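## Task

Move the green bin, and no other bin, to the bench edge closest to the arms. Place the hook lying flat on the bench next to that bin with its handle sticking out past that same edge. Every other object must stay on whatever surface it sits on now. The result only counts if it holds without any robot supporting it. Finally open the gripper and move the arms away.

## Robot and tools

Setup: three identical i2rt Big YAM arms named arm1, arm2 and arm3. Each has six revolute joints, a two-finger gripper and a wrist camera. With joints 1 and 6 at 0 and the hand level and pointing forward, the wrist camera rides on top of the hand looking toward the fingertips. Reach is about 1.0 m from the joint 1 axis. Two fixed room cameras, room_a and room_b, watch the scene. Objects may occasionally get a small push from outside.

Frames: everything is expressed in one shared scene frame with its origin on the floor and +z up. The hand point is halfway between the fingertips (URDF link pinch); its z axis runs along the fingers and the fingers open along its y axis. Each robot's foot pose is not printed. Camera calibration lines give K, distortion, T_world_to_cam (scene frame to camera, metres) and pos_world; real cameras can be off by a few degrees and millimetres, and wrist camera poses inherit errors from the reported joint angles.

execute_actions(actions, cameras): actions is a list holding one action or none. An action is an object keyed by arm name (arm1, arm2, arm3), each with a joints object. joints contains absolute targets, not offsets, by name: joint1_rad to joint6_rad in radians, and gripper_m in metres (fingertip separation). Any joint or arm you leave out is not reset; it may keep pushing toward an earlier target. All named motions start at once and may finish at different times; each joint moves at its own speed, so the hand path can swing wide. Ranges (with done tolerance): joint1_rad -2.879 to 2.879 (±0.045), turns the arm about its foot, positive counter-clockwise seen from above, 0 facing the foot's direction; joint2_rad 0 to 3.141 (±0.14), shoulder, 0 is upper arm pointing back roughly level, positive raises it up then forward; joint3_rad 0 to 3.019 (±0.09), elbow, 0 folded, positive opens; joint4_rad -1.692 to 1.57 (±0.055), hand pitch, positive tips fingers up; joint5_rad -1.57 to 1.57 (±0.03), hand sideways swing, positive to the arm's right; joint6_rad -2.094 to 2.094 (±0.035), hand roll, positive clockwise viewed from behind the hand; gripper_m 0 to 0.093 (±0.003), grip force roughly 50 to 62 N per pad, lower on some. One action runs at most 15 s. An unknown key or out-of-range value rejects the whole call and nothing moves. cameras is a list of camera names (arm1_cam_wrist, arm2_cam_wrist, arm3_cam_wrist, room_a, room_b, all); omitted, null or ["all"] returns all, [] returns none. An empty actions list just reports state and images.

wait(seconds): 0 to 10; commands nothing, the scene keeps running, returns state and images like an empty action.

zoom_image(camera, region): region is [x0, y0, x1, y1] in pixels of that camera's latest full image, top-left is (0, 0), at most 504 by 504. Only cameras in the latest result can be zoomed.

read_manual(section): returns URDF licence texts only ("licences"); moves nothing.

finished_scene(scene): pass the current scene's integer number. It ends that scene permanently after the last command is held, reports success, and loads the next task. The goal must already be met and stable. Replying with no tool call ends everything.

Result lines: joint_positions gives each joint's reading (gripper_m is the sum of both finger slides). joint_status tells how each commanded motion ended: done, off_target (resting away from target, possibly still pushing), contact_stop or time_out (target dropped, holds where it stopped, though a timed-out joint may keep a target at most 0.375, 0.375, 0.113, 0.225, 0.075, 0.3 rad away for joints 1 to 6 and move there if freed), not_followed (a self/arm-collision check blocked that arm's joint targets; the gripper part still runs; the arm may retry those targets with later actions until they pass). A 'joint command not followed' line with a 'cause:' line explains a block. on_its_own lists things not commanded this call; 'held at' is the target held, not the position. Joint torques are raw drive outputs with per-arm offsets and noise, nonzero even in free air. MOTOR HOT appears from 85 °C; at 100 °C an OVER-TEMPERATURE FAULT stops that arm, which drops, and its keys read limit_stop_at_motor_heat (resend targets afterwards). If a call reports a stop, later motion calls in the same reply are skipped. Some heat carries into the next scene.

Cautions: the arm does not stop on contact and can push hard; long pushing overheats motors. To relieve a pushing joint, command its reported position. A joint carrying a load may sag. Tiny target changes may not move a joint. Never press two robots hard together; the collision check ignores fingers, gripper housings and wrist cameras and may act late. Do not drop, slam or knock objects, and never let anything leave the work area or fall to the floor, which ends the scene. The robot keeps holding the last command while you think, so avoid leaving arms pushing or loaded. At the end, release and move arms clear so the bin and hook rest on their own.

Each tool is called as a command line: name --argument value for each argument, lists and objects as JSON in quotes; but a table of rows of numbers goes row by row, as --pt "numbers of a row", without its own name.

## Session

execute_actions --actions '[]'

Scene clock: 0.00 s.
Joint torques (N m, as the arm reports them, + toward a larger angle): no reading
arm1.joint_positions: joint1_rad=-0.076 joint2_rad=+0.409 joint3_rad=+1.550 joint4_rad=-1.554 joint5_rad=-0.157 joint6_rad=+0.566 gripper_m=+0.094
arm1.joint_status: not commanded
arm1.hand: x=-0.9821 y=+0.0817 z=+1.2974 quat_wxyz=(-0.235, +0.400, -0.736, -0.493) (m; scene frame)
arm2.joint_positions: joint1_rad=-0.458 joint2_rad=+0.613 joint3_rad=+1.319 joint4_rad=-1.200 joint5_rad=-0.123 joint6_rad=-0.129 gripper_m=+0.094
arm2.joint_status: not commanded
arm2.hand: x=+0.1316 y=+0.2187 z=+1.2808 quat_wxyz=(-0.448, +0.475, -0.712, -0.260) (m; scene frame)
arm3.joint_positions: joint1_rad=+0.385 joint2_rad=+0.547 joint3_rad=+1.665 joint4_rad=-1.375 joint5_rad=-0.144 joint6_rad=+0.664 gripper_m=+0.094
arm3.joint_status: not commanded
arm3.hand: x=+0.8720 y=+0.1094 z=+1.3889 quat_wxyz=(-0.058, +0.551, -0.562, -0.615) (m; scene frame)
pictures: arm1_cam_wrist, arm2_cam_wrist, arm3_cam_wrist, room_a, room_b
Images, in order (width x height): arm1_cam_wrist 504x504, arm2_cam_wrist 504x504, arm3_cam_wrist 504x504, room_a 504x504, room_b 504x504.

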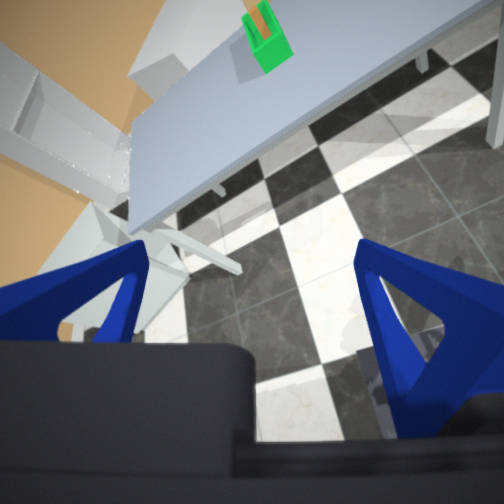

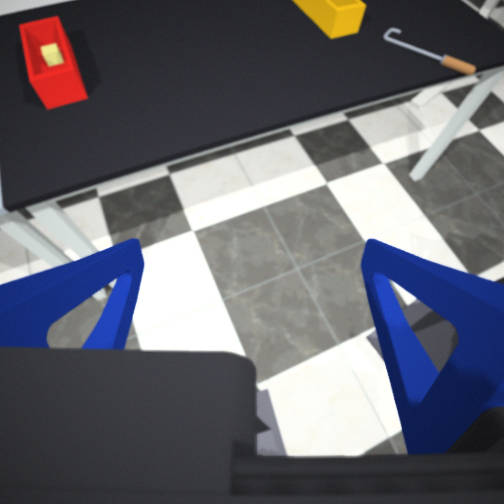

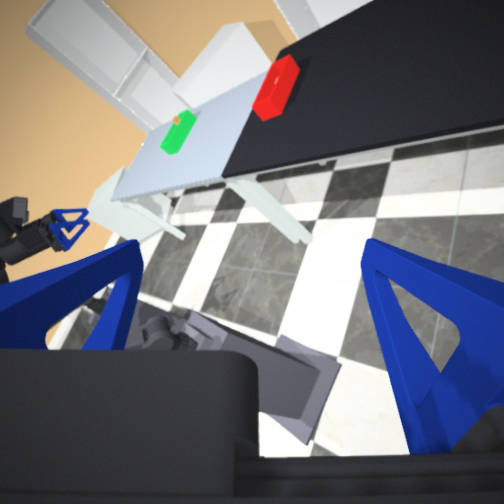

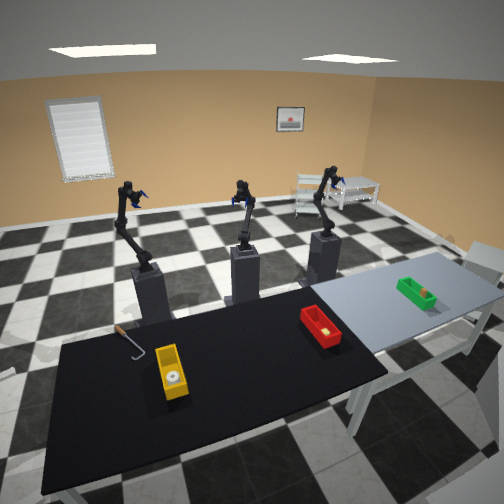

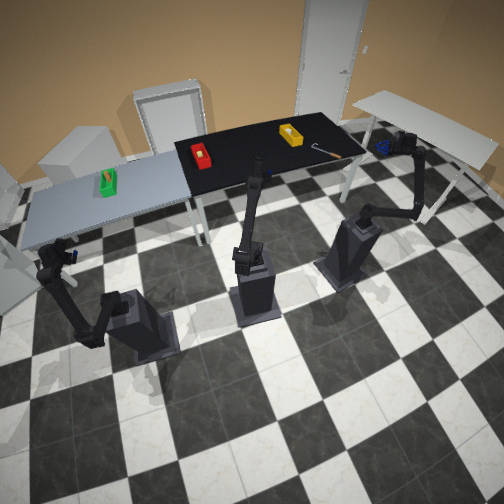

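zoom_image --camera "room_a" --region '[90, 300, 210, 420]'

zoom_image --camera "room_a" --region '[300, 230, 500, 380]'

zoom_image --camera "room_b" --region '[260, 100, 380, 190]'

zoom_image --camera "room_b" --region '[20, 120, 220, 260]'

zoom_image --camera "arm2_cam_wrist" --region '[280, 0, 504, 120]'

Region (90, 300, 210, 420) of room_a's 504x504 image, scaled by 4.200, with more detail than that image has.

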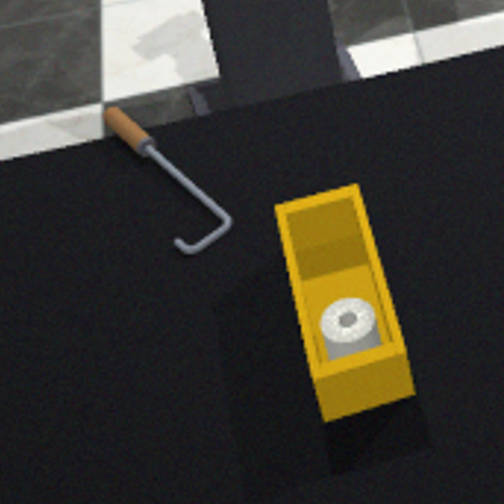

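Region (300, 230, 500, 380) of room_a's 504x504 image, scaled by 2.520, with more detail than that image has; it fills the top 378 rows of this view, and the rest is white.

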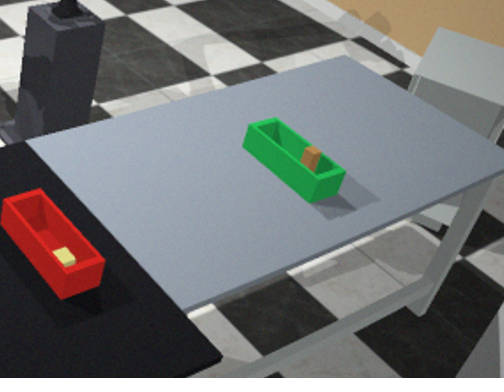

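Region (260, 100, 380, 190) of room_b's 504x504 image, scaled by 4.200, with more detail than that image has; it fills the top 378 rows of this view, and the rest is white.

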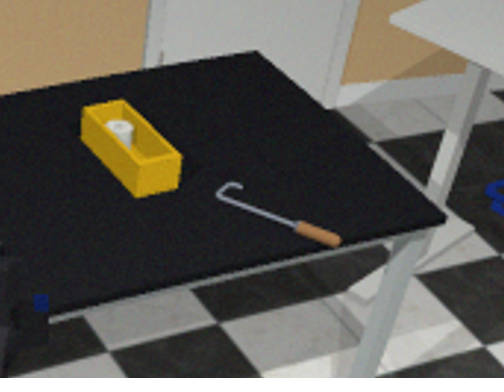

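Region (20, 120, 220, 260) of room_b's 504x504 image, scaled by 2.520, with more detail than that image has; it fills the top 353 rows of this view, and the rest is white.

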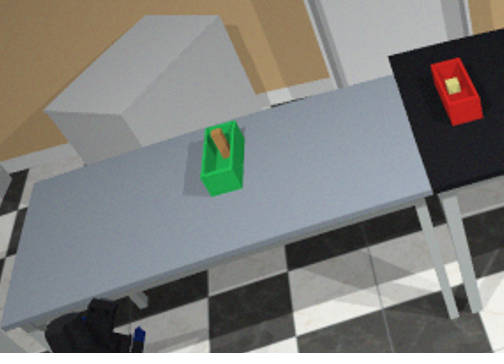

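Region (280, 0, 504, 120) of arm2_cam_wrist's 504x504 image, scaled by 2.250, with more detail than that image has; it fills the top 270 rows of this view, and the rest is white.

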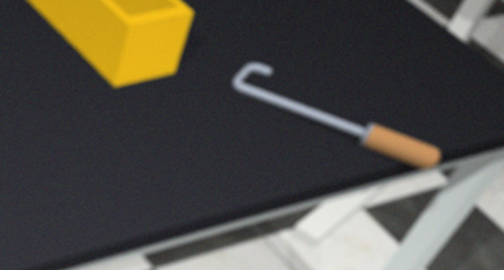

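execute_actions --actions '[{"arm3":{"joints":{"joint1_rad":-0.55,"joint2_rad":2.33,"joint3_rad":2.345,"joint4_rad":-1.1,"joint5_rad":-0.534,"joint6_rad":-0.784}},"arm1":{"joints":{"joint1_rad":0.03,"joint2_rad":1.7,"joint3_rad":1.7,"joint4_rad":-0.5,"joint5_rad":0,"joint6_rad":0}},"arm2":{"joints":{"joint1_rad":-0.5,"joint2_rad":1.2,"joint3_rad":0.9,"joint4_rad":0.1,"joint5_rad":-0.8,"joint6_rad":0}}}]'

Scene clock: 40.60 s.
Joint torques (N m, as the arm reports them, + toward a larger angle): arm1=[  1.37 -17.89  12.95   2.73   0.16  -0.1 ] | arm2=[  0.1  -12.2   10.73   2.07  -0.11   0.11] | arm3=[  0.65 -27.95  14.58   1.01  -0.39   0.  ]
arm1.joint_positions: joint1_rad=+0.025 joint2_rad=+1.722 joint3_rad=+1.665 joint4_rad=-0.518 joint5_rad=-0.003 joint6_rad=+0.007 gripper_m=+0.094
arm1.joint_status: all done
arm1.hand: x=-0.9535 y=+0.7271 z=+1.0393 quat_wxyz=(-0.338, +0.617, -0.627, -0.334) (m; scene frame)
arm2.joint_positions: joint1_rad=-0.496 joint2_rad=+1.208 joint3_rad=+0.885 joint4_rad=+0.082 joint5_rad=-0.797 joint6_rad=-0.009 gripper_m=+0.094
arm2.joint_status: all done
arm2.hand: x=+0.2038 y=+0.4724 z=+1.0873 quat_wxyz=(-0.374, +0.542, -0.535, -0.529) (m; scene frame)
arm3.joint_positions: joint1_rad=-0.552 joint2_rad=+2.367 joint3_rad=+2.300 joint4_rad=-1.098 joint5_rad=-0.531 joint6_rad=-0.774 gripper_m=+0.094
arm3.joint_status: all done
arm3.hand: x=+1.1964 y=+0.7873 z=+0.8441 quat_wxyz=(-0.143, +0.808, -0.489, -0.296) (m; scene frame)
pictures: arm1_cam_wrist, arm2_cam_wrist, arm3_cam_wrist, room_a, room_b
camera_calibration (this result's frames):
arm1_cam_wrist: T_world_to_cam=[[0.999819, -0.012631, -0.0142524, 0.981285], [-0.0170324, -0.927859, -0.372541, 1.05341], [-0.00851867, 0.372716, -0.927906, 0.813041], [0, 0, 0, 1]] pos_world=[-0.956239, 0.686779, 1.16085]
arm2_cam_wrist: T_world_to_cam=[[0.973864, 0.147829, -0.172438, -0.0809641], [-0.0113955, -0.726445, -0.68713, 1.09431], [-0.226845, 0.671137, -0.705774, 0.615516], [0, 0, 0, 1]] pos_world=[0.230945, 0.393828, 1.17239]
arm3_cam_wrist: T_world_to_cam=[[0.873123, 0.483959, -0.0586535, -1.37941], [0.482926, -0.87509, -0.0316171, 0.144829], [-0.0666285, -0.00071965, -0.997778, 1.04292], [0, 0, 0, 1]] pos_world=[1.20394, 0.795064, 0.964275]
Images, in order (width x height): arm1_cam_wrist 504x504, arm2_cam_wrist 504x504, arm3_cam_wrist 504x504, room_a 504x504, room_b 504x504.

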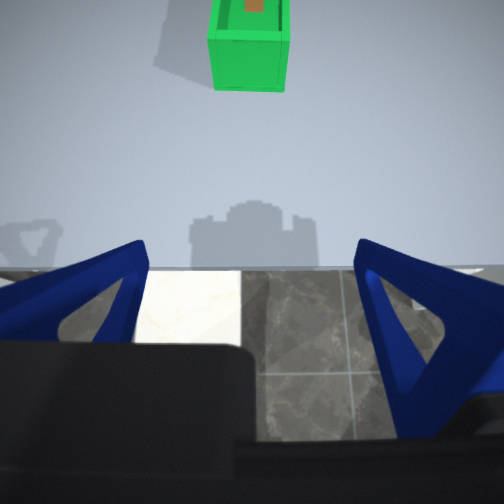

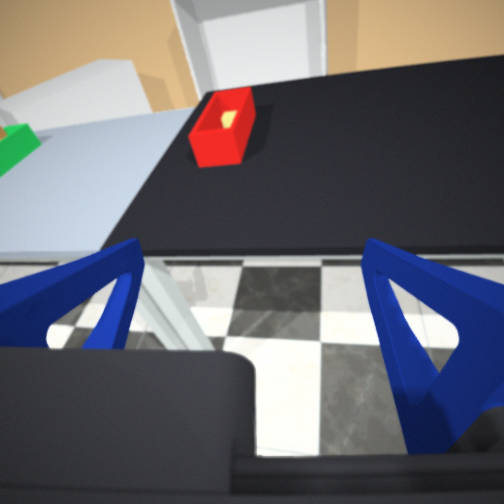

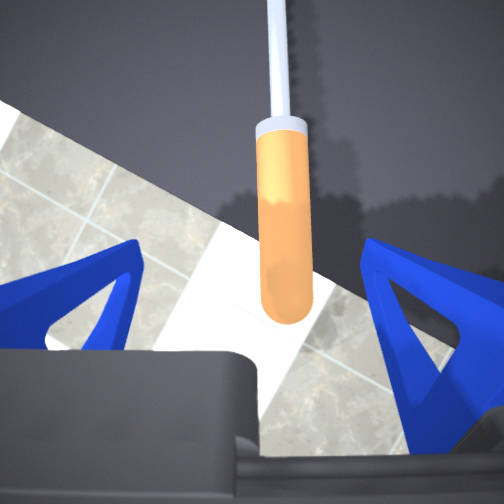

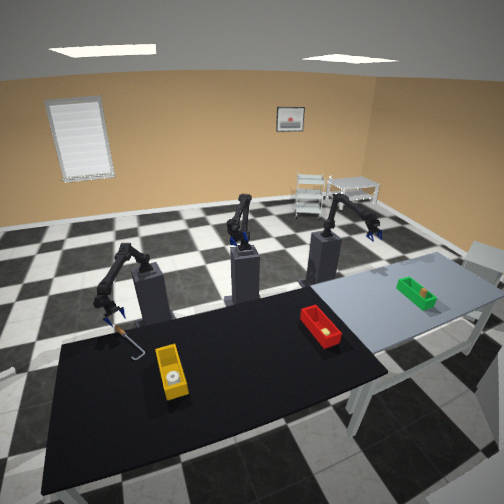

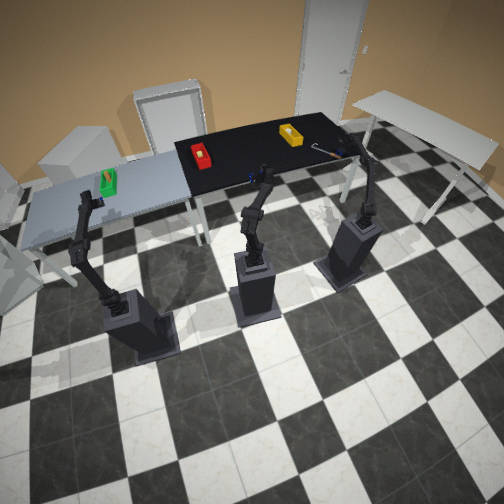

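execute_actions --actions '[{"arm3":{"joints":{"joint1_rad":-0.54,"joint2_rad":2.475,"joint3_rad":2.505}}}]' --cameras '["arm3_cam_wrist","room_a"]'

Scene clock: 48.93 s.
Joint torques (N m, as the arm reports them, + toward a larger angle): arm1=[  1.38 -17.83  12.95   2.74   0.16  -0.1 ] | arm2=[  0.05 -12.31  10.75   2.03  -0.11   0.11] | arm3=[  1.6  -24.34  15.92   1.18  -0.38  -0.01]
arm1.joint_positions: joint1_rad=+0.025 joint2_rad=+1.722 joint3_rad=+1.665 joint4_rad=-0.518 joint5_rad=-0.003 joint6_rad=+0.007 gripper_m=+0.094
arm1.joint_status: not commanded
arm1.hand: x=-0.9535 y=+0.7271 z=+1.0393 quat_wxyz=(-0.338, +0.617, -0.627, -0.334) (m; scene frame)
arm2.joint_positions: joint1_rad=-0.496 joint2_rad=+1.208 joint3_rad=+0.885 joint4_rad=+0.082 joint5_rad=-0.797 joint6_rad=-0.009 gripper_m=+0.094
arm2.joint_status: not commanded
arm2.hand: x=+0.2038 y=+0.4724 z=+1.0873 quat_wxyz=(-0.374, +0.542, -0.535, -0.529) (m; scene frame)
arm3.joint_positions: joint1_rad=-0.545 joint2_rad=+2.459 joint3_rad=+2.445 joint4_rad=-1.099 joint5_rad=-0.531 joint6_rad=-0.775 gripper_m=+0.094
arm3.joint_status: all done
arm3.hand: x=+1.2028 y=+0.8164 z=+0.8384 quat_wxyz=(-0.166, +0.809, -0.478, -0.300) (m; scene frame)
pictures: arm3_cam_wrist, room_a
camera_calibration (this result's frames):
arm3_cam_wrist: T_world_to_cam=[[0.870891, 0.491148, -0.0179789, -1.43671], [0.489264, -0.869856, -0.0630145, 0.181394], [-0.0465885, 0.0460824, -0.997851, 0.97542], [0, 0, 0, 1]] pos_world=[1.20791, 0.818472, 0.958923]
Images, in order (width x height): arm3_cam_wrist 504x504, room_a 504x504.

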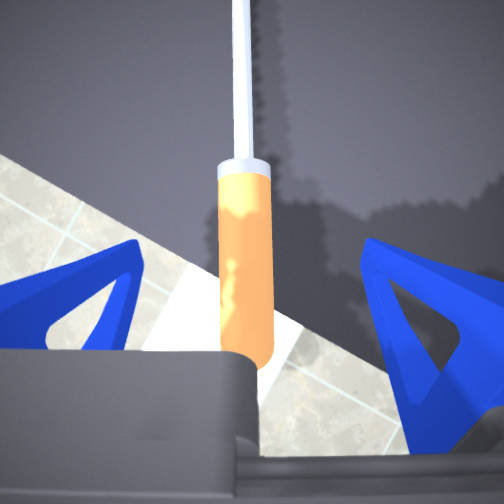

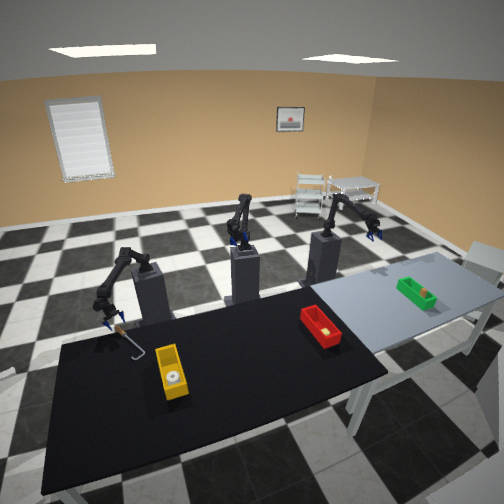

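execute_actions --actions '[{"arm3":{"joints":{"joint2_rad":2.525}}}]' --cameras '["arm3_cam_wrist","room_a"]'

zoom_image --camera "room_a" --region '[80, 290, 170, 380]'

Scene clock: 52.70 s.
Joint torques (N m, as the arm reports them, + toward a larger angle): arm1=[  1.37 -17.81  12.96   2.73   0.16  -0.1 ] | arm2=[  0.21 -12.36  10.71   2.03  -0.11   0.11] | arm3=[  1.13 -25.56  15.21   1.09  -0.42  -0.02]
arm1.joint_positions: joint1_rad=+0.025 joint2_rad=+1.722 joint3_rad=+1.665 joint4_rad=-0.518 joint5_rad=-0.003 joint6_rad=+0.007 gripper_m=+0.094
arm1.joint_status: not commanded
arm1.hand: x=-0.9535 y=+0.7271 z=+1.0393 quat_wxyz=(-0.338, +0.617, -0.627, -0.334) (m; scene frame)
arm2.joint_positions: joint1_rad=-0.496 joint2_rad=+1.208 joint3_rad=+0.885 joint4_rad=+0.082 joint5_rad=-0.797 joint6_rad=-0.009 gripper_m=+0.094
arm2.joint_status: not commanded
arm2.hand: x=+0.2038 y=+0.4724 z=+1.0873 quat_wxyz=(-0.374, +0.542, -0.535, -0.529) (m; scene frame)
arm3.joint_positions: joint1_rad=-0.545 joint2_rad=+2.516 joint3_rad=+2.450 joint4_rad=-1.099 joint5_rad=-0.531 joint6_rad=-0.775 gripper_m=+0.094
arm3.joint_status: all done
arm3.hand: x=+1.2020 y=+0.8158 z=+0.7949 quat_wxyz=(-0.142, +0.809, -0.486, -0.296) (m; scene frame)
pictures: arm3_cam_wrist, room_a
camera_calibration (this result's frames):
arm3_cam_wrist: T_world_to_cam=[[0.869836, 0.489881, -0.0583279, -1.40213], [0.488859, -0.871789, -0.0316452, 0.155672], [-0.0663519, -0.000987993, -0.997796, 0.994059], [0, 0, 0, 1]] pos_world=[1.20948, 0.823573, 0.915011]
Images, in order (width x height): arm3_cam_wrist 504x504, room_a 504x504.

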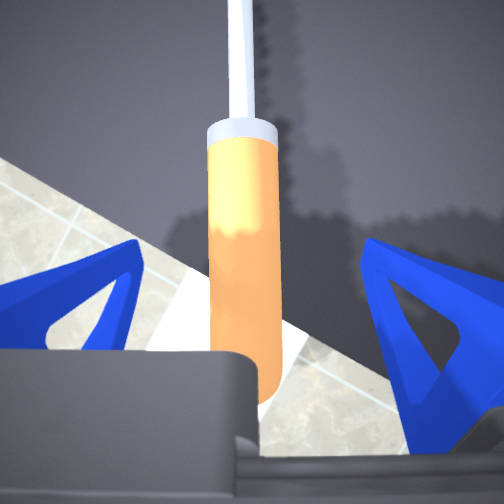

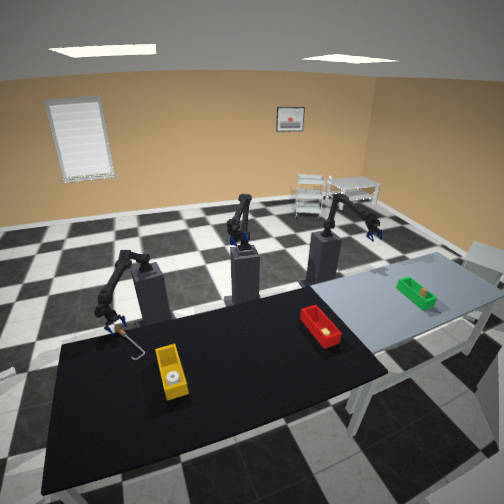

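Region (80, 290, 170, 380) of room_a's 504x504 image, scaled by 5.600, with more detail than that image has.

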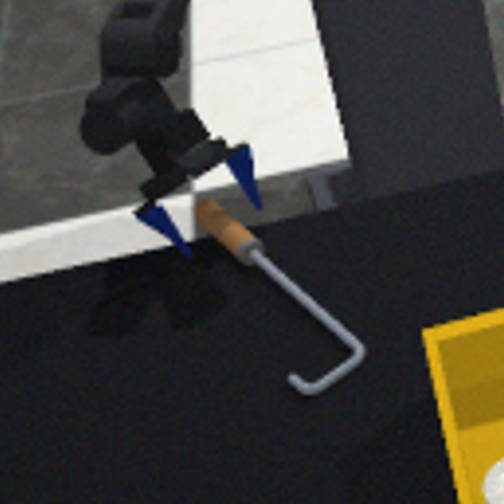

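execute_actions --actions '[{"arm3":{"joints":{"joint2_rad":2.545}}}]' --cameras '[]'

execute_actions --actions '[{"arm3":{"joints":{"gripper_m":0.0}}}]' --cameras '["arm3_cam_wrist"]'

Scene clock: 57.10 s.
Joint torques (N m, as the arm reports them, + toward a larger angle): arm1=[  1.35 -17.82  12.96   2.72   0.16  -0.1 ] | arm2=[  0.13 -12.47  10.73   1.98  -0.11   0.12] | arm3=[  0.96 -22.87  15.35   0.95  -0.4   -0.02]
arm1.joint_positions: joint1_rad=+0.025 joint2_rad=+1.722 joint3_rad=+1.665 joint4_rad=-0.518 joint5_rad=-0.003 joint6_rad=+0.007 gripper_m=+0.094
arm1.joint_status: not commanded
arm1.hand: x=-0.9535 y=+0.7271 z=+1.0393 quat_wxyz=(-0.338, +0.617, -0.627, -0.334) (m; scene frame)
arm2.joint_positions: joint1_rad=-0.496 joint2_rad=+1.208 joint3_rad=+0.885 joint4_rad=+0.082 joint5_rad=-0.797 joint6_rad=-0.009 gripper_m=+0.094
arm2.joint_status: not commanded
arm2.hand: x=+0.2038 y=+0.4724 z=+1.0873 quat_wxyz=(-0.374, +0.542, -0.535, -0.529) (m; scene frame)
arm3.joint_positions: joint1_rad=-0.545 joint2_rad=+2.519 joint3_rad=+2.450 joint4_rad=-1.099 joint5_rad=-0.531 joint6_rad=-0.775 gripper_m=+0.094
arm3.joint_status: all done
arm3.hand: x=+1.2019 y=+0.8156 z=+0.7921 quat_wxyz=(-0.141, +0.810, -0.487, -0.296) (m; scene frame)
pictures: none
No camera images: the call's "cameras" was empty. Leave "cameras" out to get every camera's image.

Scene clock: 57.83 s.
Joint torques (N m, as the arm reports them, + toward a larger angle): arm1=[  1.34 -17.87  12.95   2.73   0.16  -0.1 ] | arm2=[  0.28 -12.27  10.7    2.04  -0.11   0.11] | arm3=[  1.55 -23.33  15.2    1.25  -0.47   0.07]
arm1.joint_positions: joint1_rad=+0.025 joint2_rad=+1.722 joint3_rad=+1.665 joint4_rad=-0.518 joint5_rad=-0.003 joint6_rad=+0.007 gripper_m=+0.094
arm1.joint_status: not commanded
arm1.hand: x=-0.9535 y=+0.7271 z=+1.0393 quat_wxyz=(-0.338, +0.617, -0.627, -0.334) (m; scene frame)
arm2.joint_positions: joint1_rad=-0.496 joint2_rad=+1.208 joint3_rad=+0.885 joint4_rad=+0.082 joint5_rad=-0.797 joint6_rad=-0.009 gripper_m=+0.094
arm2.joint_status: not commanded
arm2.hand: x=+0.2038 y=+0.4724 z=+1.0873 quat_wxyz=(-0.374, +0.542, -0.535, -0.529) (m; scene frame)
arm3.joint_positions: joint1_rad=-0.545 joint2_rad=+2.520 joint3_rad=+2.450 joint4_rad=-1.099 joint5_rad=-0.533 joint6_rad=-0.778 gripper_m=+0.029
arm3.joint_status: gripper_m off_target (ended at +0.029, target +0.000)
arm3.hand: x=+1.2012 y=+0.8157 z=+0.7913 quat_wxyz=(-0.140, +0.810, -0.485, -0.297) (m; scene frame)
pictures: arm3_cam_wrist
camera_calibration (this result's frames):
arm3_cam_wrist: T_world_to_cam=[[0.867817, 0.493103, -0.0611767, -1.39954], [0.492196, -0.869962, -0.030146, 0.149107], [-0.0680865, -0.00394967, -0.997672, 0.994808], [0, 0, 0, 1]] pos_world=[1.20889, 0.823766, 0.911368]
Images, in order (width x height): arm3_cam_wrist 504x504.

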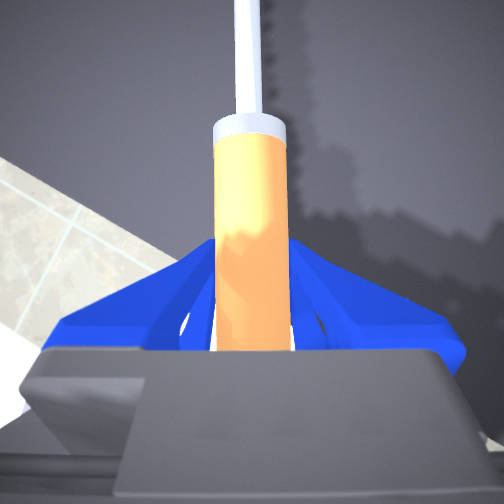

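execute_actions --actions '[{"arm3":{"joints":{"joint2_rad":2.3}},"arm2":{"joints":{"joint1_rad":0.2,"joint2_rad":1.69,"joint3_rad":1.68,"joint4_rad":-1.5,"joint5_rad":0,"joint6_rad":-1.965}}}]' --cameras '[]'

execute_actions --actions '[{"arm3":{"joints":{"joint1_rad":0.3,"joint2_rad":1.33,"joint3_rad":1.1,"joint4_rad":-0.6,"joint5_rad":0,"joint6_rad":0}}}]' --cameras '[]'

execute_actions --actions '[{"arm3":{"joints":{"joint1_rad":0.9,"joint3_rad":0.92,"joint4_rad":-0.45}}}]'

Scene clock: 77.73 s.
Joint torques (N m, as the arm reports them, + toward a larger angle): arm1=[  1.39 -17.82  12.95   2.72   0.16  -0.1 ] | arm2=[  0.68 -18.82  11.93  -0.23   0.1   -0.07] | arm3=[  0.9  -28.31  15.68   1.81  -0.61   0.01]
arm1.joint_positions: joint1_rad=+0.025 joint2_rad=+1.722 joint3_rad=+1.665 joint4_rad=-0.518 joint5_rad=-0.003 joint6_rad=+0.007 gripper_m=+0.094
arm1.joint_status: not commanded
arm1.hand: x=-0.9535 y=+0.7271 z=+1.0393 quat_wxyz=(-0.338, +0.617, -0.627, -0.334) (m; scene frame)
arm2.joint_positions: joint1_rad=+0.198 joint2_rad=+1.689 joint3_rad=+1.637 joint4_rad=-1.490 joint5_rad=-0.002 joint6_rad=-1.955 gripper_m=+0.094
arm2.joint_status: all done
arm2.hand: x=-0.0258 y=+0.5181 z=+0.9794 quat_wxyz=(-0.018, +0.975, +0.219, +0.003) (m; scene frame)
arm3.joint_positions: joint1_rad=-0.544 joint2_rad=+2.344 joint3_rad=+2.450 joint4_rad=-1.105 joint5_rad=-0.523 joint6_rad=-0.778 gripper_m=+0.029
arm3.joint_status: all done
arm3.hand: x=+1.2023 y=+0.8122 z=+0.9340 quat_wxyz=(-0.221, +0.806, -0.458, -0.303) (m; scene frame)
pictures: none
No camera images: the call's "cameras" was empty. Leave "cameras" out to get every camera's image.

Scene clock: 79.80 s.
Joint torques (N m, as the arm reports them, + toward a larger angle): arm1=[  1.33 -17.82  12.95   2.73   0.16  -0.1 ] | arm2=[  0.63 -18.96  11.97  -0.23   0.09  -0.06] | arm3=[  0.8  -14.22  14.85   2.66  -0.01   0.16]
arm1.joint_positions: joint1_rad=+0.025 joint2_rad=+1.722 joint3_rad=+1.665 joint4_rad=-0.518 joint5_rad=-0.003 joint6_rad=+0.007 gripper_m=+0.094
arm1.joint_status: not commanded
arm1.hand: x=-0.9535 y=+0.7271 z=+1.0393 quat_wxyz=(-0.338, +0.617, -0.627, -0.334) (m; scene frame)
arm2.joint_positions: joint1_rad=+0.198 joint2_rad=+1.689 joint3_rad=+1.637 joint4_rad=-1.490 joint5_rad=-0.002 joint6_rad=-1.955 gripper_m=+0.094
arm2.joint_status: not commanded
arm2.hand: x=-0.0258 y=+0.5181 z=+0.9794 quat_wxyz=(-0.018, +0.975, +0.220, +0.003) (m; scene frame)
arm3.joint_positions: joint1_rad=+0.297 joint2_rad=+1.365 joint3_rad=+1.050 joint4_rad=-0.622 joint5_rad=+0.001 joint6_rad=-0.006 gripper_m=+0.029
arm3.joint_status: all done
arm3.hand: x=+0.7356 y=+0.4782 z=+0.9258 quat_wxyz=(-0.170, +0.803, -0.504, -0.269) (m; scene frame)
pictures: none
No camera images: the call's "cameras" was empty. Leave "cameras" out to get every camera's image.

Scene clock: 81.10 s.
Joint torques (N m, as the arm reports them, + toward a larger angle): arm1=[  1.36 -17.82  12.95   2.72   0.16  -0.1 ] | arm2=[  0.84 -18.78  11.93  -0.17   0.09  -0.07] | arm3=[ -0.31 -12.71  12.55   2.43   0.12   0.11]
arm1.joint_positions: joint1_rad=+0.025 joint2_rad=+1.722 joint3_rad=+1.665 joint4_rad=-0.518 joint5_rad=-0.003 joint6_rad=+0.007 gripper_m=+0.094
arm1.joint_status: not commanded
arm1.hand: x=-0.9535 y=+0.7271 z=+1.0393 quat_wxyz=(-0.338, +0.617, -0.627, -0.334) (m; scene frame)
arm2.joint_positions: joint1_rad=+0.198 joint2_rad=+1.689 joint3_rad=+1.637 joint4_rad=-1.490 joint5_rad=-0.002 joint6_rad=-1.955 gripper_m=+0.094
arm2.joint_status: not commanded
arm2.hand: x=-0.0258 y=+0.5181 z=+0.9794 quat_wxyz=(-0.018, +0.975, +0.220, +0.003) (m; scene frame)
arm3.joint_positions: joint1_rad=+0.906 joint2_rad=+1.365 joint3_rad=+0.889 joint4_rad=-0.472 joint5_rad=-0.004 joint6_rad=-0.003 gripper_m=+0.029
arm3.joint_status: all done
arm3.hand: x=+0.5289 y=+0.2533 z=+0.8665 quat_wxyz=(-0.081, +0.919, -0.240, -0.302) (m; scene frame)
pictures: arm1_cam_wrist, arm2_cam_wrist, arm3_cam_wrist, room_a, room_b
camera_calibration (this result's frames):
arm1_cam_wrist: T_world_to_cam=[[0.999819, -0.012631, -0.0142524, 0.981285], [-0.0170324, -0.927859, -0.372541, 1.05341], [-0.00851867, 0.372716, -0.927906, 0.813041], [0, 0, 0, 1]] pos_world=[-0.956239, 0.686779, 1.16085]
arm2_cam_wrist: T_world_to_cam=[[-0.416655, 0.908568, 0.0300407, -0.511086], [0.732286, 0.315868, 0.603311, -0.734044], [0.53866, 0.273371, -0.79694, 0.771774], [0, 0, 0, 1]] pos_world=[-0.0911402, 0.485237, 1.07327]
arm3_cam_wrist: T_world_to_cam=[[0.487003, 0.873394, 0.00339123, -0.485063], [0.873395, -0.48701, 0.00168509, -0.333125], [0.00312331, 0.00214124, -0.999993, 0.984669], [0, 0, 0, 1]] pos_world=[0.524101, 0.259308, 0.986869]
Images, in order (width x height): arm1_cam_wrist 504x504, arm2_cam_wrist 504x504, arm3_cam_wrist 504x504, room_a 504x504, room_b 504x504.

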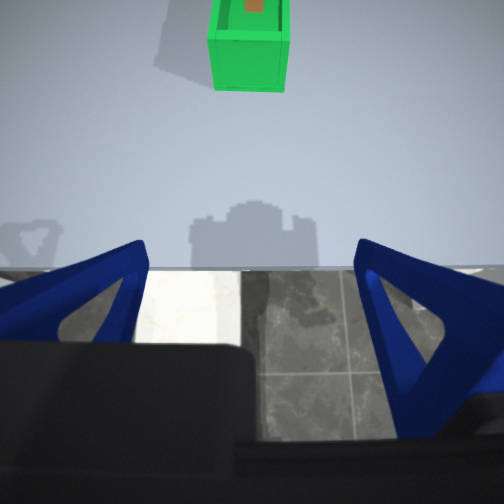

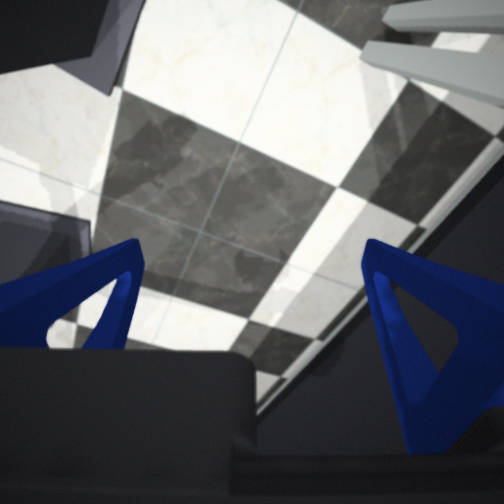

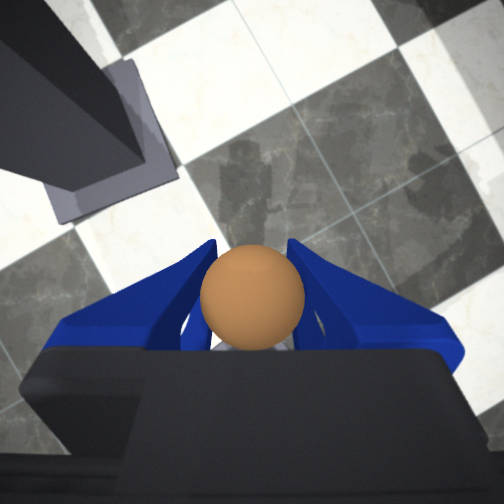

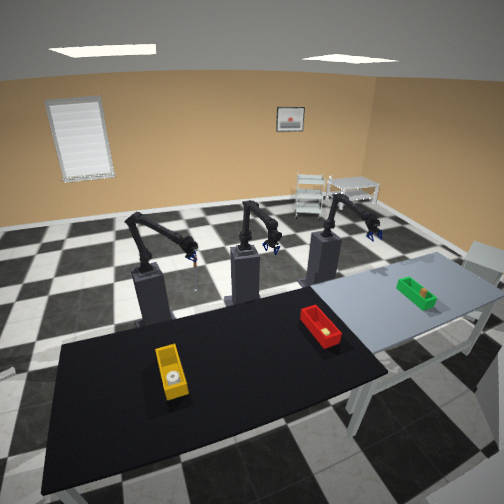

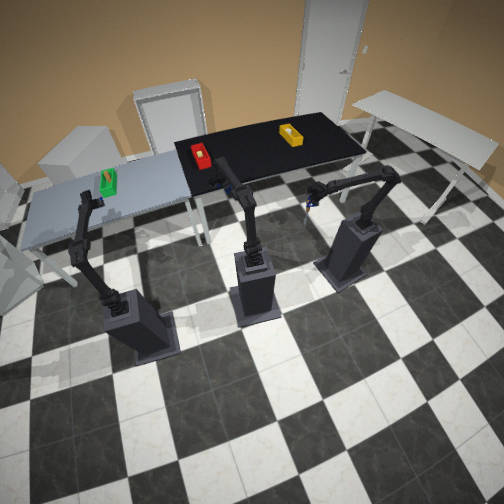

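execute_actions --actions '[{"arm3":{"joints":{"joint2_rad":1.63,"joint3_rad":1.745,"joint4_rad":-1.62,"joint6_rad":2.05}},"arm2":{"joints":{"joint2_rad":1.46,"joint3_rad":0.39,"joint4_rad":1.33,"joint6_rad":0}}}]' --cameras '["arm3_cam_wrist"]'

execute_actions --actions '[{"arm2":{"joints":{"joint1_rad":-0.985}},"arm1":{"joints":{"joint1_rad":-0.4,"joint2_rad":1.62,"joint3_rad":1.76,"joint4_rad":-1.65}}}]'

Scene clock: 100.70 s.
Joint torques (N m, as the arm reports them, + toward a larger angle): arm1=[  1.37 -17.83  12.96   2.73   0.16  -0.1 ] | arm2=[  0.73 -11.21   5.12   2.06   0.2    0.14] | arm3=[ -0.44 -17.3   15.51  -0.12  -0.05   0.13]
arm1.joint_positions: joint1_rad=+0.025 joint2_rad=+1.722 joint3_rad=+1.665 joint4_rad=-0.518 joint5_rad=-0.003 joint6_rad=+0.007 gripper_m=+0.094
arm1.joint_status: not commanded
arm1.hand: x=-0.9535 y=+0.7271 z=+1.0393 quat_wxyz=(-0.338, +0.617, -0.627, -0.334) (m; scene frame)
arm2.joint_positions: joint1_rad=+0.198 joint2_rad=+1.467 joint3_rad=+0.399 joint4_rad=+1.313 joint5_rad=-0.002 joint6_rad=-0.010 gripper_m=+0.094
arm2.joint_status: all done
arm2.hand: x=-0.0229 y=+0.4685 z=+0.9850 quat_wxyz=(-0.545, +0.449, -0.417, -0.572) (m; scene frame)
arm3.joint_positions: joint1_rad=+0.906 joint2_rad=+1.663 joint3_rad=+1.679 joint4_rad=-1.611 joint5_rad=+0.004 joint6_rad=+2.041 gripper_m=+0.029
arm3.joint_status: all done
arm3.hand: x=+0.5249 y=+0.2567 z=+0.9881 quat_wxyz=(-0.007, +0.288, -0.958, +0.001) (m; scene frame)
pictures: arm3_cam_wrist
camera_calibration (this result's frames):
arm3_cam_wrist: T_world_to_cam=[[0.553292, -0.832983, 0.00265752, -0.0825258], [-0.67752, -0.448168, 0.583191, -0.0986642], [-0.484597, -0.324475, -0.812331, 1.26065], [0, 0, 0, 1]] pos_world=[0.589722, 0.296089, 1.08182]
Images, in order (width x height): arm3_cam_wrist 504x504.

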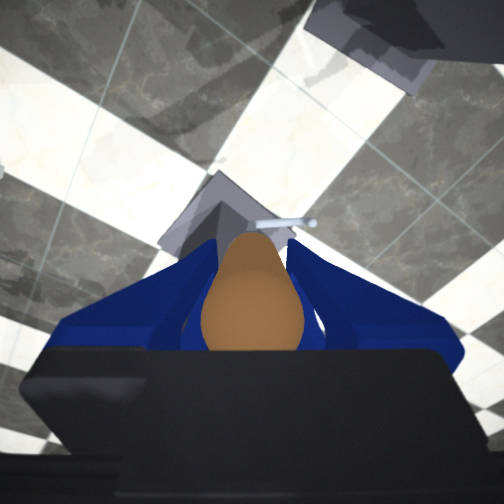

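Scene clock: 102.33 s.
Joint torques (N m, as the arm reports them, + toward a larger angle): arm1=[  0.9  -13.34  11.73  -0.15  -0.06  -0.08] | arm2=[  0.86 -11.19   5.11   2.06   0.1    0.13] | arm3=[ -0.82 -17.88  15.51  -0.2   -0.04   0.11]
arm1.joint_positions: joint1_rad=-0.400 joint2_rad=+1.624 joint3_rad=+1.724 joint4_rad=-1.641 joint5_rad=+0.002 joint6_rad=+0.005 gripper_m=+0.094
arm1.joint_status: all done
arm1.hand: x=-0.7516 y=+0.4429 z=+1.0011 quat_wxyz=(-0.014, +0.534, -0.845, -0.003) (m; scene frame)
arm2.joint_positions: joint1_rad=-0.986 joint2_rad=+1.467 joint3_rad=+0.399 joint4_rad=+1.313 joint5_rad=+0.000 joint6_rad=-0.009 gripper_m=+0.094
arm2.joint_status: all done
arm2.hand: x=+0.4315 y=+0.1999 z=+0.9840 quat_wxyz=(-0.770, +0.136, -0.599, -0.172) (m; scene frame)
arm3.joint_positions: joint1_rad=+0.906 joint2_rad=+1.663 joint3_rad=+1.679 joint4_rad=-1.611 joint5_rad=+0.004 joint6_rad=+2.041 gripper_m=+0.029
arm3.joint_status: not commanded
arm3.hand: x=+0.5249 y=+0.2567 z=+0.9881 quat_wxyz=(-0.007, +0.287, -0.958, +0.001) (m; scene frame)
pictures: arm1_cam_wrist, arm2_cam_wrist, arm3_cam_wrist, room_a, room_b
camera_calibration (this result's frames):
arm1_cam_wrist: T_world_to_cam=[[0.899127, -0.437686, 0.00113195, 0.87247], [-0.366557, -0.75159, 0.548406, -0.483883], [-0.239179, -0.493502, -0.836211, 1.00367], [0, 0, 0, 1]] pos_world=[-0.721776, 0.513499, 1.10366]
arm2_cam_wrist: T_world_to_cam=[[0.434531, -0.900618, -0.0083718, 0.000605518], [-0.342826, -0.156797, -0.926221, 1.09234], [0.832858, 0.405342, -0.376888, 0.0494481], [0, 0, 0, 1]] pos_world=[0.333035, 0.151777, 1.03039]
arm3_cam_wrist: T_world_to_cam=[[0.552656, -0.833405, 0.00264685, -0.0820734], [-0.677861, -0.447657, 0.583188, -0.0986132], [-0.484847, -0.324096, -0.812333, 1.26069], [0, 0, 0, 1]] pos_world=[0.589752, 0.296038, 1.08182]
Images, in order (width x height): arm1_cam_wrist 504x504, arm2_cam_wrist 504x504, arm3_cam_wrist 504x504, room_a 504x504, room_b 504x504.

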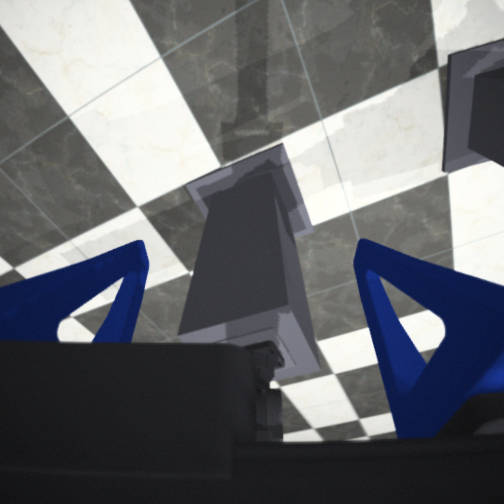

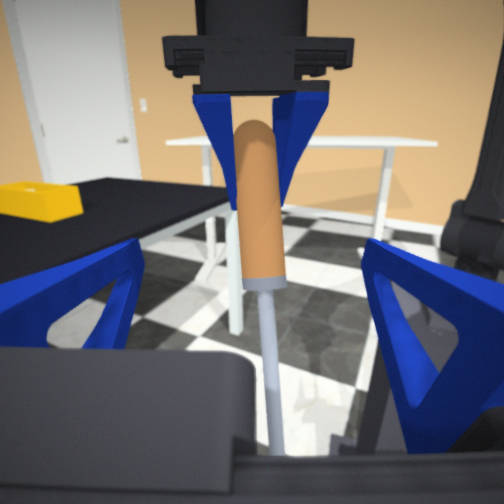

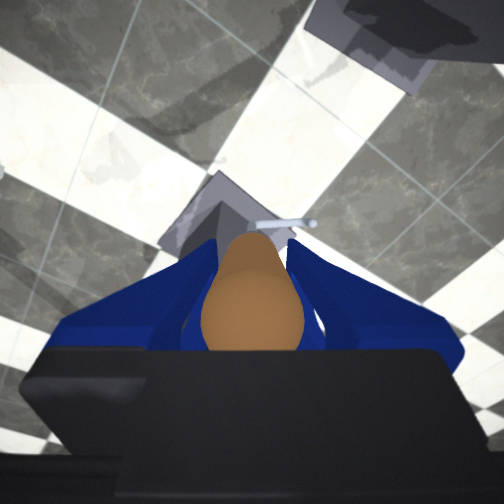

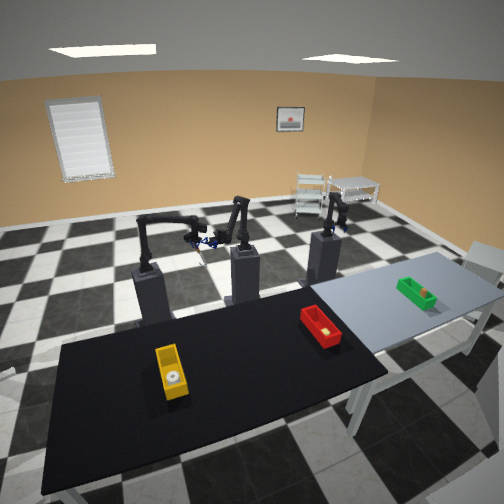

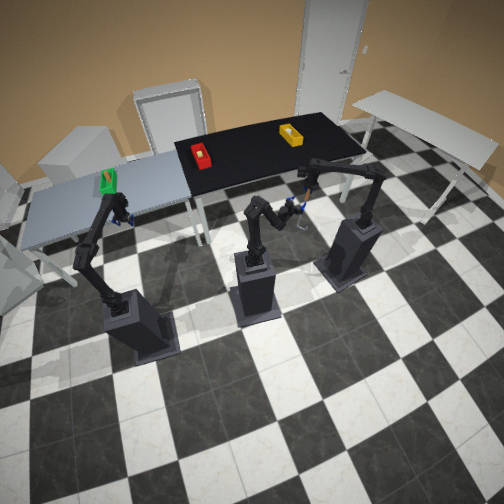

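execute_actions --actions '[{"arm2":{"joints":{"joint1_rad":-0.975,"joint2_rad":1.715,"joint3_rad":0.69,"joint4_rad":1.26}}}]' --cameras '["arm2_cam_wrist","arm3_cam_wrist","room_a"]'

zoom_image --camera "room_a" --region '[160, 200, 260, 300]'

Scene clock: 113.13 s.
Joint torques (N m, as the arm reports them, + toward a larger angle): arm1=[  0.91 -13.54  11.74  -0.15  -0.06  -0.08] | arm2=[  1.26 -13.76   8.18   1.23   0.1    0.11] | arm3=[ -0.33 -17.05  15.37  -0.14  -0.07   0.15]
arm1.joint_positions: joint1_rad=-0.400 joint2_rad=+1.624 joint3_rad=+1.724 joint4_rad=-1.641 joint5_rad=+0.002 joint6_rad=+0.005 gripper_m=+0.094
arm1.joint_status: not commanded
arm1.hand: x=-0.7516 y=+0.4429 z=+1.0011 quat_wxyz=(-0.014, +0.534, -0.845, -0.003) (m; scene frame)
arm2.joint_positions: joint1_rad=-0.982 joint2_rad=+1.702 joint3_rad=+0.659 joint4_rad=+1.268 joint5_rad=+0.000 joint6_rad=-0.009 gripper_m=+0.094
arm2.joint_status: all done
arm2.hand: x=+0.5193 y=+0.2441 z=+0.9673 quat_wxyz=(-0.764, +0.139, -0.606, -0.172) (m; scene frame)
arm3.joint_positions: joint1_rad=+0.906 joint2_rad=+1.663 joint3_rad=+1.679 joint4_rad=-1.611 joint5_rad=+0.004 joint6_rad=+2.041 gripper_m=+0.029
arm3.joint_status: not commanded
arm3.hand: x=+0.5249 y=+0.2567 z=+0.9881 quat_wxyz=(-0.007, +0.287, -0.958, +0.001) (m; scene frame)
pictures: arm2_cam_wrist, arm3_cam_wrist, room_a
camera_calibration (this result's frames):
arm2_cam_wrist: T_world_to_cam=[[0.43756, -0.89915, -0.00842962, 0.000273396], [-0.358731, -0.16596, -0.918569, 1.11693], [0.824532, 0.404953, -0.39517, -0.0258028], [0, 0, 0, 1]] pos_world=[0.421834, 0.196062, 1.01579]
arm3_cam_wrist: T_world_to_cam=[[0.552656, -0.833405, 0.00264685, -0.0820734], [-0.677861, -0.447657, 0.583188, -0.0986132], [-0.484847, -0.324096, -0.812333, 1.26069], [0, 0, 0, 1]] pos_world=[0.589752, 0.296038, 1.08182]
Images, in order (width x height): arm2_cam_wrist 504x504, arm3_cam_wrist 504x504, room_a 504x504.

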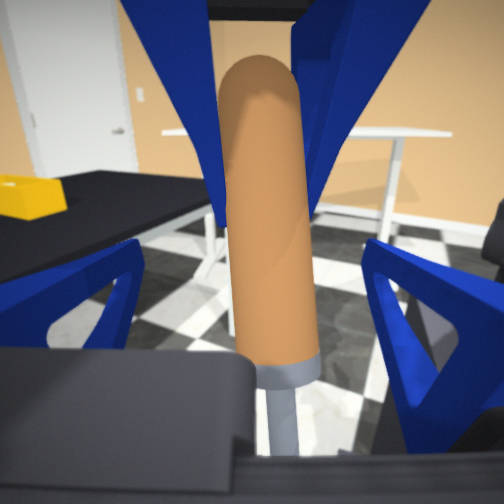

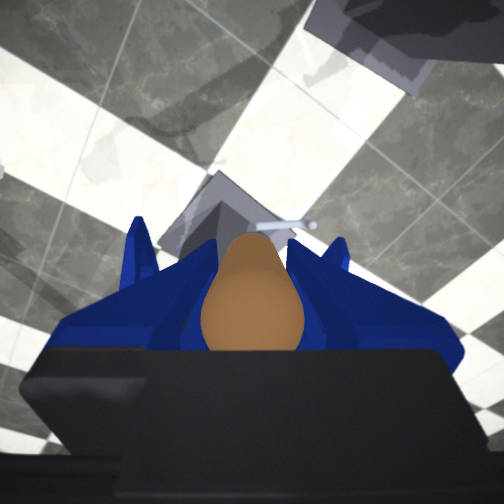

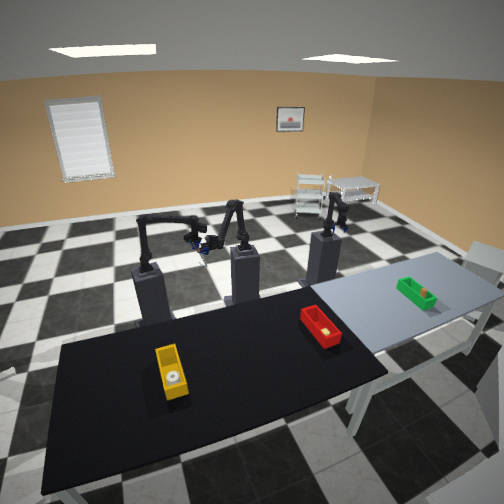

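Region (160, 200, 260, 300) of room_a's 504x504 image, scaled by 5.040, with more detail than that image has.

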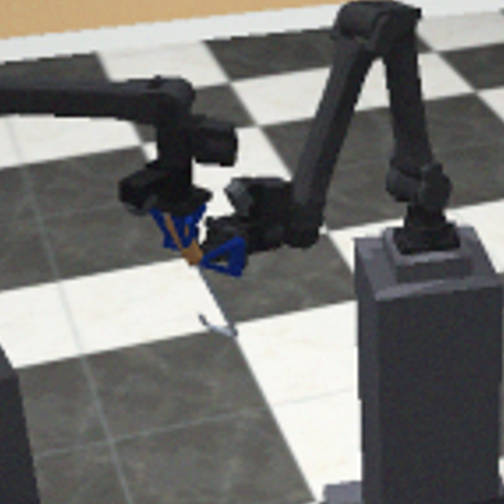

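execute_actions --actions '[{"arm2":{"joints":{"joint1_rad":-1.0,"joint4_rad":1.19}}}]' --cameras '["arm2_cam_wrist"]'

execute_actions --actions '[{"arm2":{"joints":{"gripper_m":0}}}]' --cameras '["arm2_cam_wrist","arm3_cam_wrist"]'

Scene clock: 116.97 s.
Joint torques (N m, as the arm reports them, + toward a larger angle): arm1=[  0.89 -13.56  11.74  -0.16  -0.06  -0.08] | arm2=[  0.1  -14.14   8.14   1.12   0.09   0.14] | arm3=[ -0.1  -16.8   15.43  -0.21  -0.05   0.19]
arm1.joint_positions: joint1_rad=-0.400 joint2_rad=+1.624 joint3_rad=+1.724 joint4_rad=-1.641 joint5_rad=+0.002 joint6_rad=+0.005 gripper_m=+0.094
arm1.joint_status: not commanded
arm1.hand: x=-0.7516 y=+0.4429 z=+1.0011 quat_wxyz=(-0.014, +0.534, -0.845, -0.003) (m; scene frame)
arm2.joint_positions: joint1_rad=-0.995 joint2_rad=+1.702 joint3_rad=+0.659 joint4_rad=+1.202 joint5_rad=+0.000 joint6_rad=-0.009 gripper_m=+0.094
arm2.joint_status: all done
arm2.hand: x=+0.5252 y=+0.2388 z=+0.9513 quat_wxyz=(-0.745, +0.141, -0.632, -0.163) (m; scene frame)
arm3.joint_positions: joint1_rad=+0.906 joint2_rad=+1.663 joint3_rad=+1.679 joint4_rad=-1.611 joint5_rad=+0.004 joint6_rad=+2.041 gripper_m=+0.029
arm3.joint_status: not commanded
arm3.hand: x=+0.5249 y=+0.2567 z=+0.9881 quat_wxyz=(-0.007, +0.287, -0.958, +0.001) (m; scene frame)
pictures: arm2_cam_wrist
camera_calibration (this result's frames):
arm2_cam_wrist: T_world_to_cam=[[0.425649, -0.904846, -0.00871429, 0.000649109], [-0.41499, -0.18664, -0.890477, 1.11131], [0.804118, 0.382647, -0.454945, 0.0380165], [0, 0, 0, 1]] pos_world=[0.430337, 0.193455, 1.0069]
Images, in order (width x height): arm2_cam_wrist 504x504.

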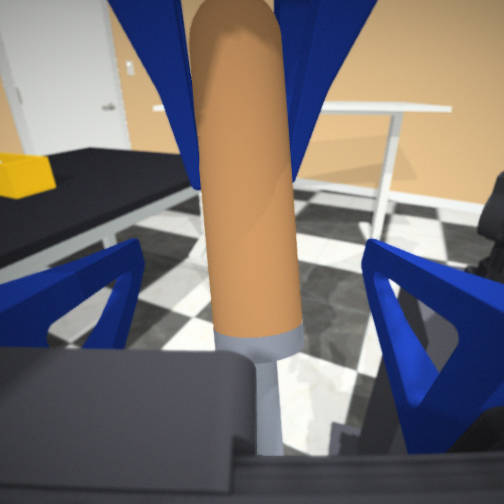

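Scene clock: 117.70 s.
Joint torques (N m, as the arm reports them, + toward a larger angle): arm1=[  0.86 -13.56  11.74  -0.15  -0.06  -0.08] | arm2=[  0.53 -14.     8.23   1.1    0.23   0.22] | arm3=[ -0.01 -16.49  15.43  -0.24  -0.08   0.1 ]
arm1.joint_positions: joint1_rad=-0.400 joint2_rad=+1.624 joint3_rad=+1.724 joint4_rad=-1.641 joint5_rad=+0.002 joint6_rad=+0.005 gripper_m=+0.094
arm1.joint_status: not commanded
arm1.hand: x=-0.7516 y=+0.4429 z=+1.0011 quat_wxyz=(-0.014, +0.534, -0.845, -0.003) (m; scene frame)
arm2.joint_positions: joint1_rad=-0.996 joint2_rad=+1.702 joint3_rad=+0.660 joint4_rad=+1.201 joint5_rad=-0.003 joint6_rad=-0.018 gripper_m=+0.028
arm2.joint_status: gripper_m off_target (ended at +0.028, target +0.000)
arm2.hand: x=+0.5253 y=+0.2391 z=+0.9514 quat_wxyz=(-0.745, +0.145, -0.631, -0.161) (m; scene frame)
arm3.joint_positions: joint1_rad=+0.906 joint2_rad=+1.663 joint3_rad=+1.680 joint4_rad=-1.611 joint5_rad=+0.005 joint6_rad=+2.049 gripper_m=+0.029
arm3.joint_status: not commanded
arm3.hand: x=+0.5248 y=+0.2568 z=+0.9884 quat_wxyz=(-0.007, +0.283, -0.959, +0.000) (m; scene frame)
pictures: arm2_cam_wrist, arm3_cam_wrist
camera_calibration (this result's frames):
arm2_cam_wrist: T_world_to_cam=[[0.427036, -0.904234, 0.000935385, -0.00918921], [-0.411055, -0.195048, -0.8905, 1.1114], [0.805403, 0.379891, -0.454983, 0.0379578], [0, 0, 0, 1]] pos_world=[0.430199, 0.194046, 1.00698]
arm3_cam_wrist: T_world_to_cam=[[0.545971, -0.837802, 0.00168175, -0.0762941], [-0.68113, -0.442701, 0.583162, -0.0983332], [-0.48783, -0.319535, -0.812354, 1.26132], [0, 0, 0, 1]] pos_world=[0.589987, 0.295585, 1.08211]
Images, in order (width x height): arm2_cam_wrist 504x504, arm3_cam_wrist 504x504.

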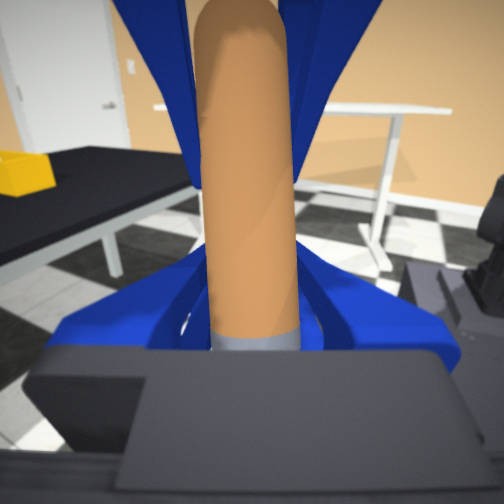

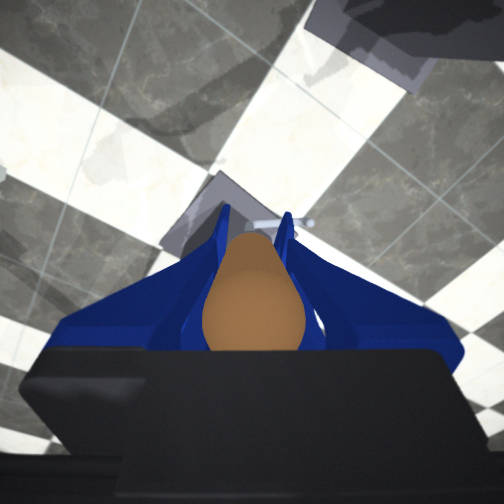

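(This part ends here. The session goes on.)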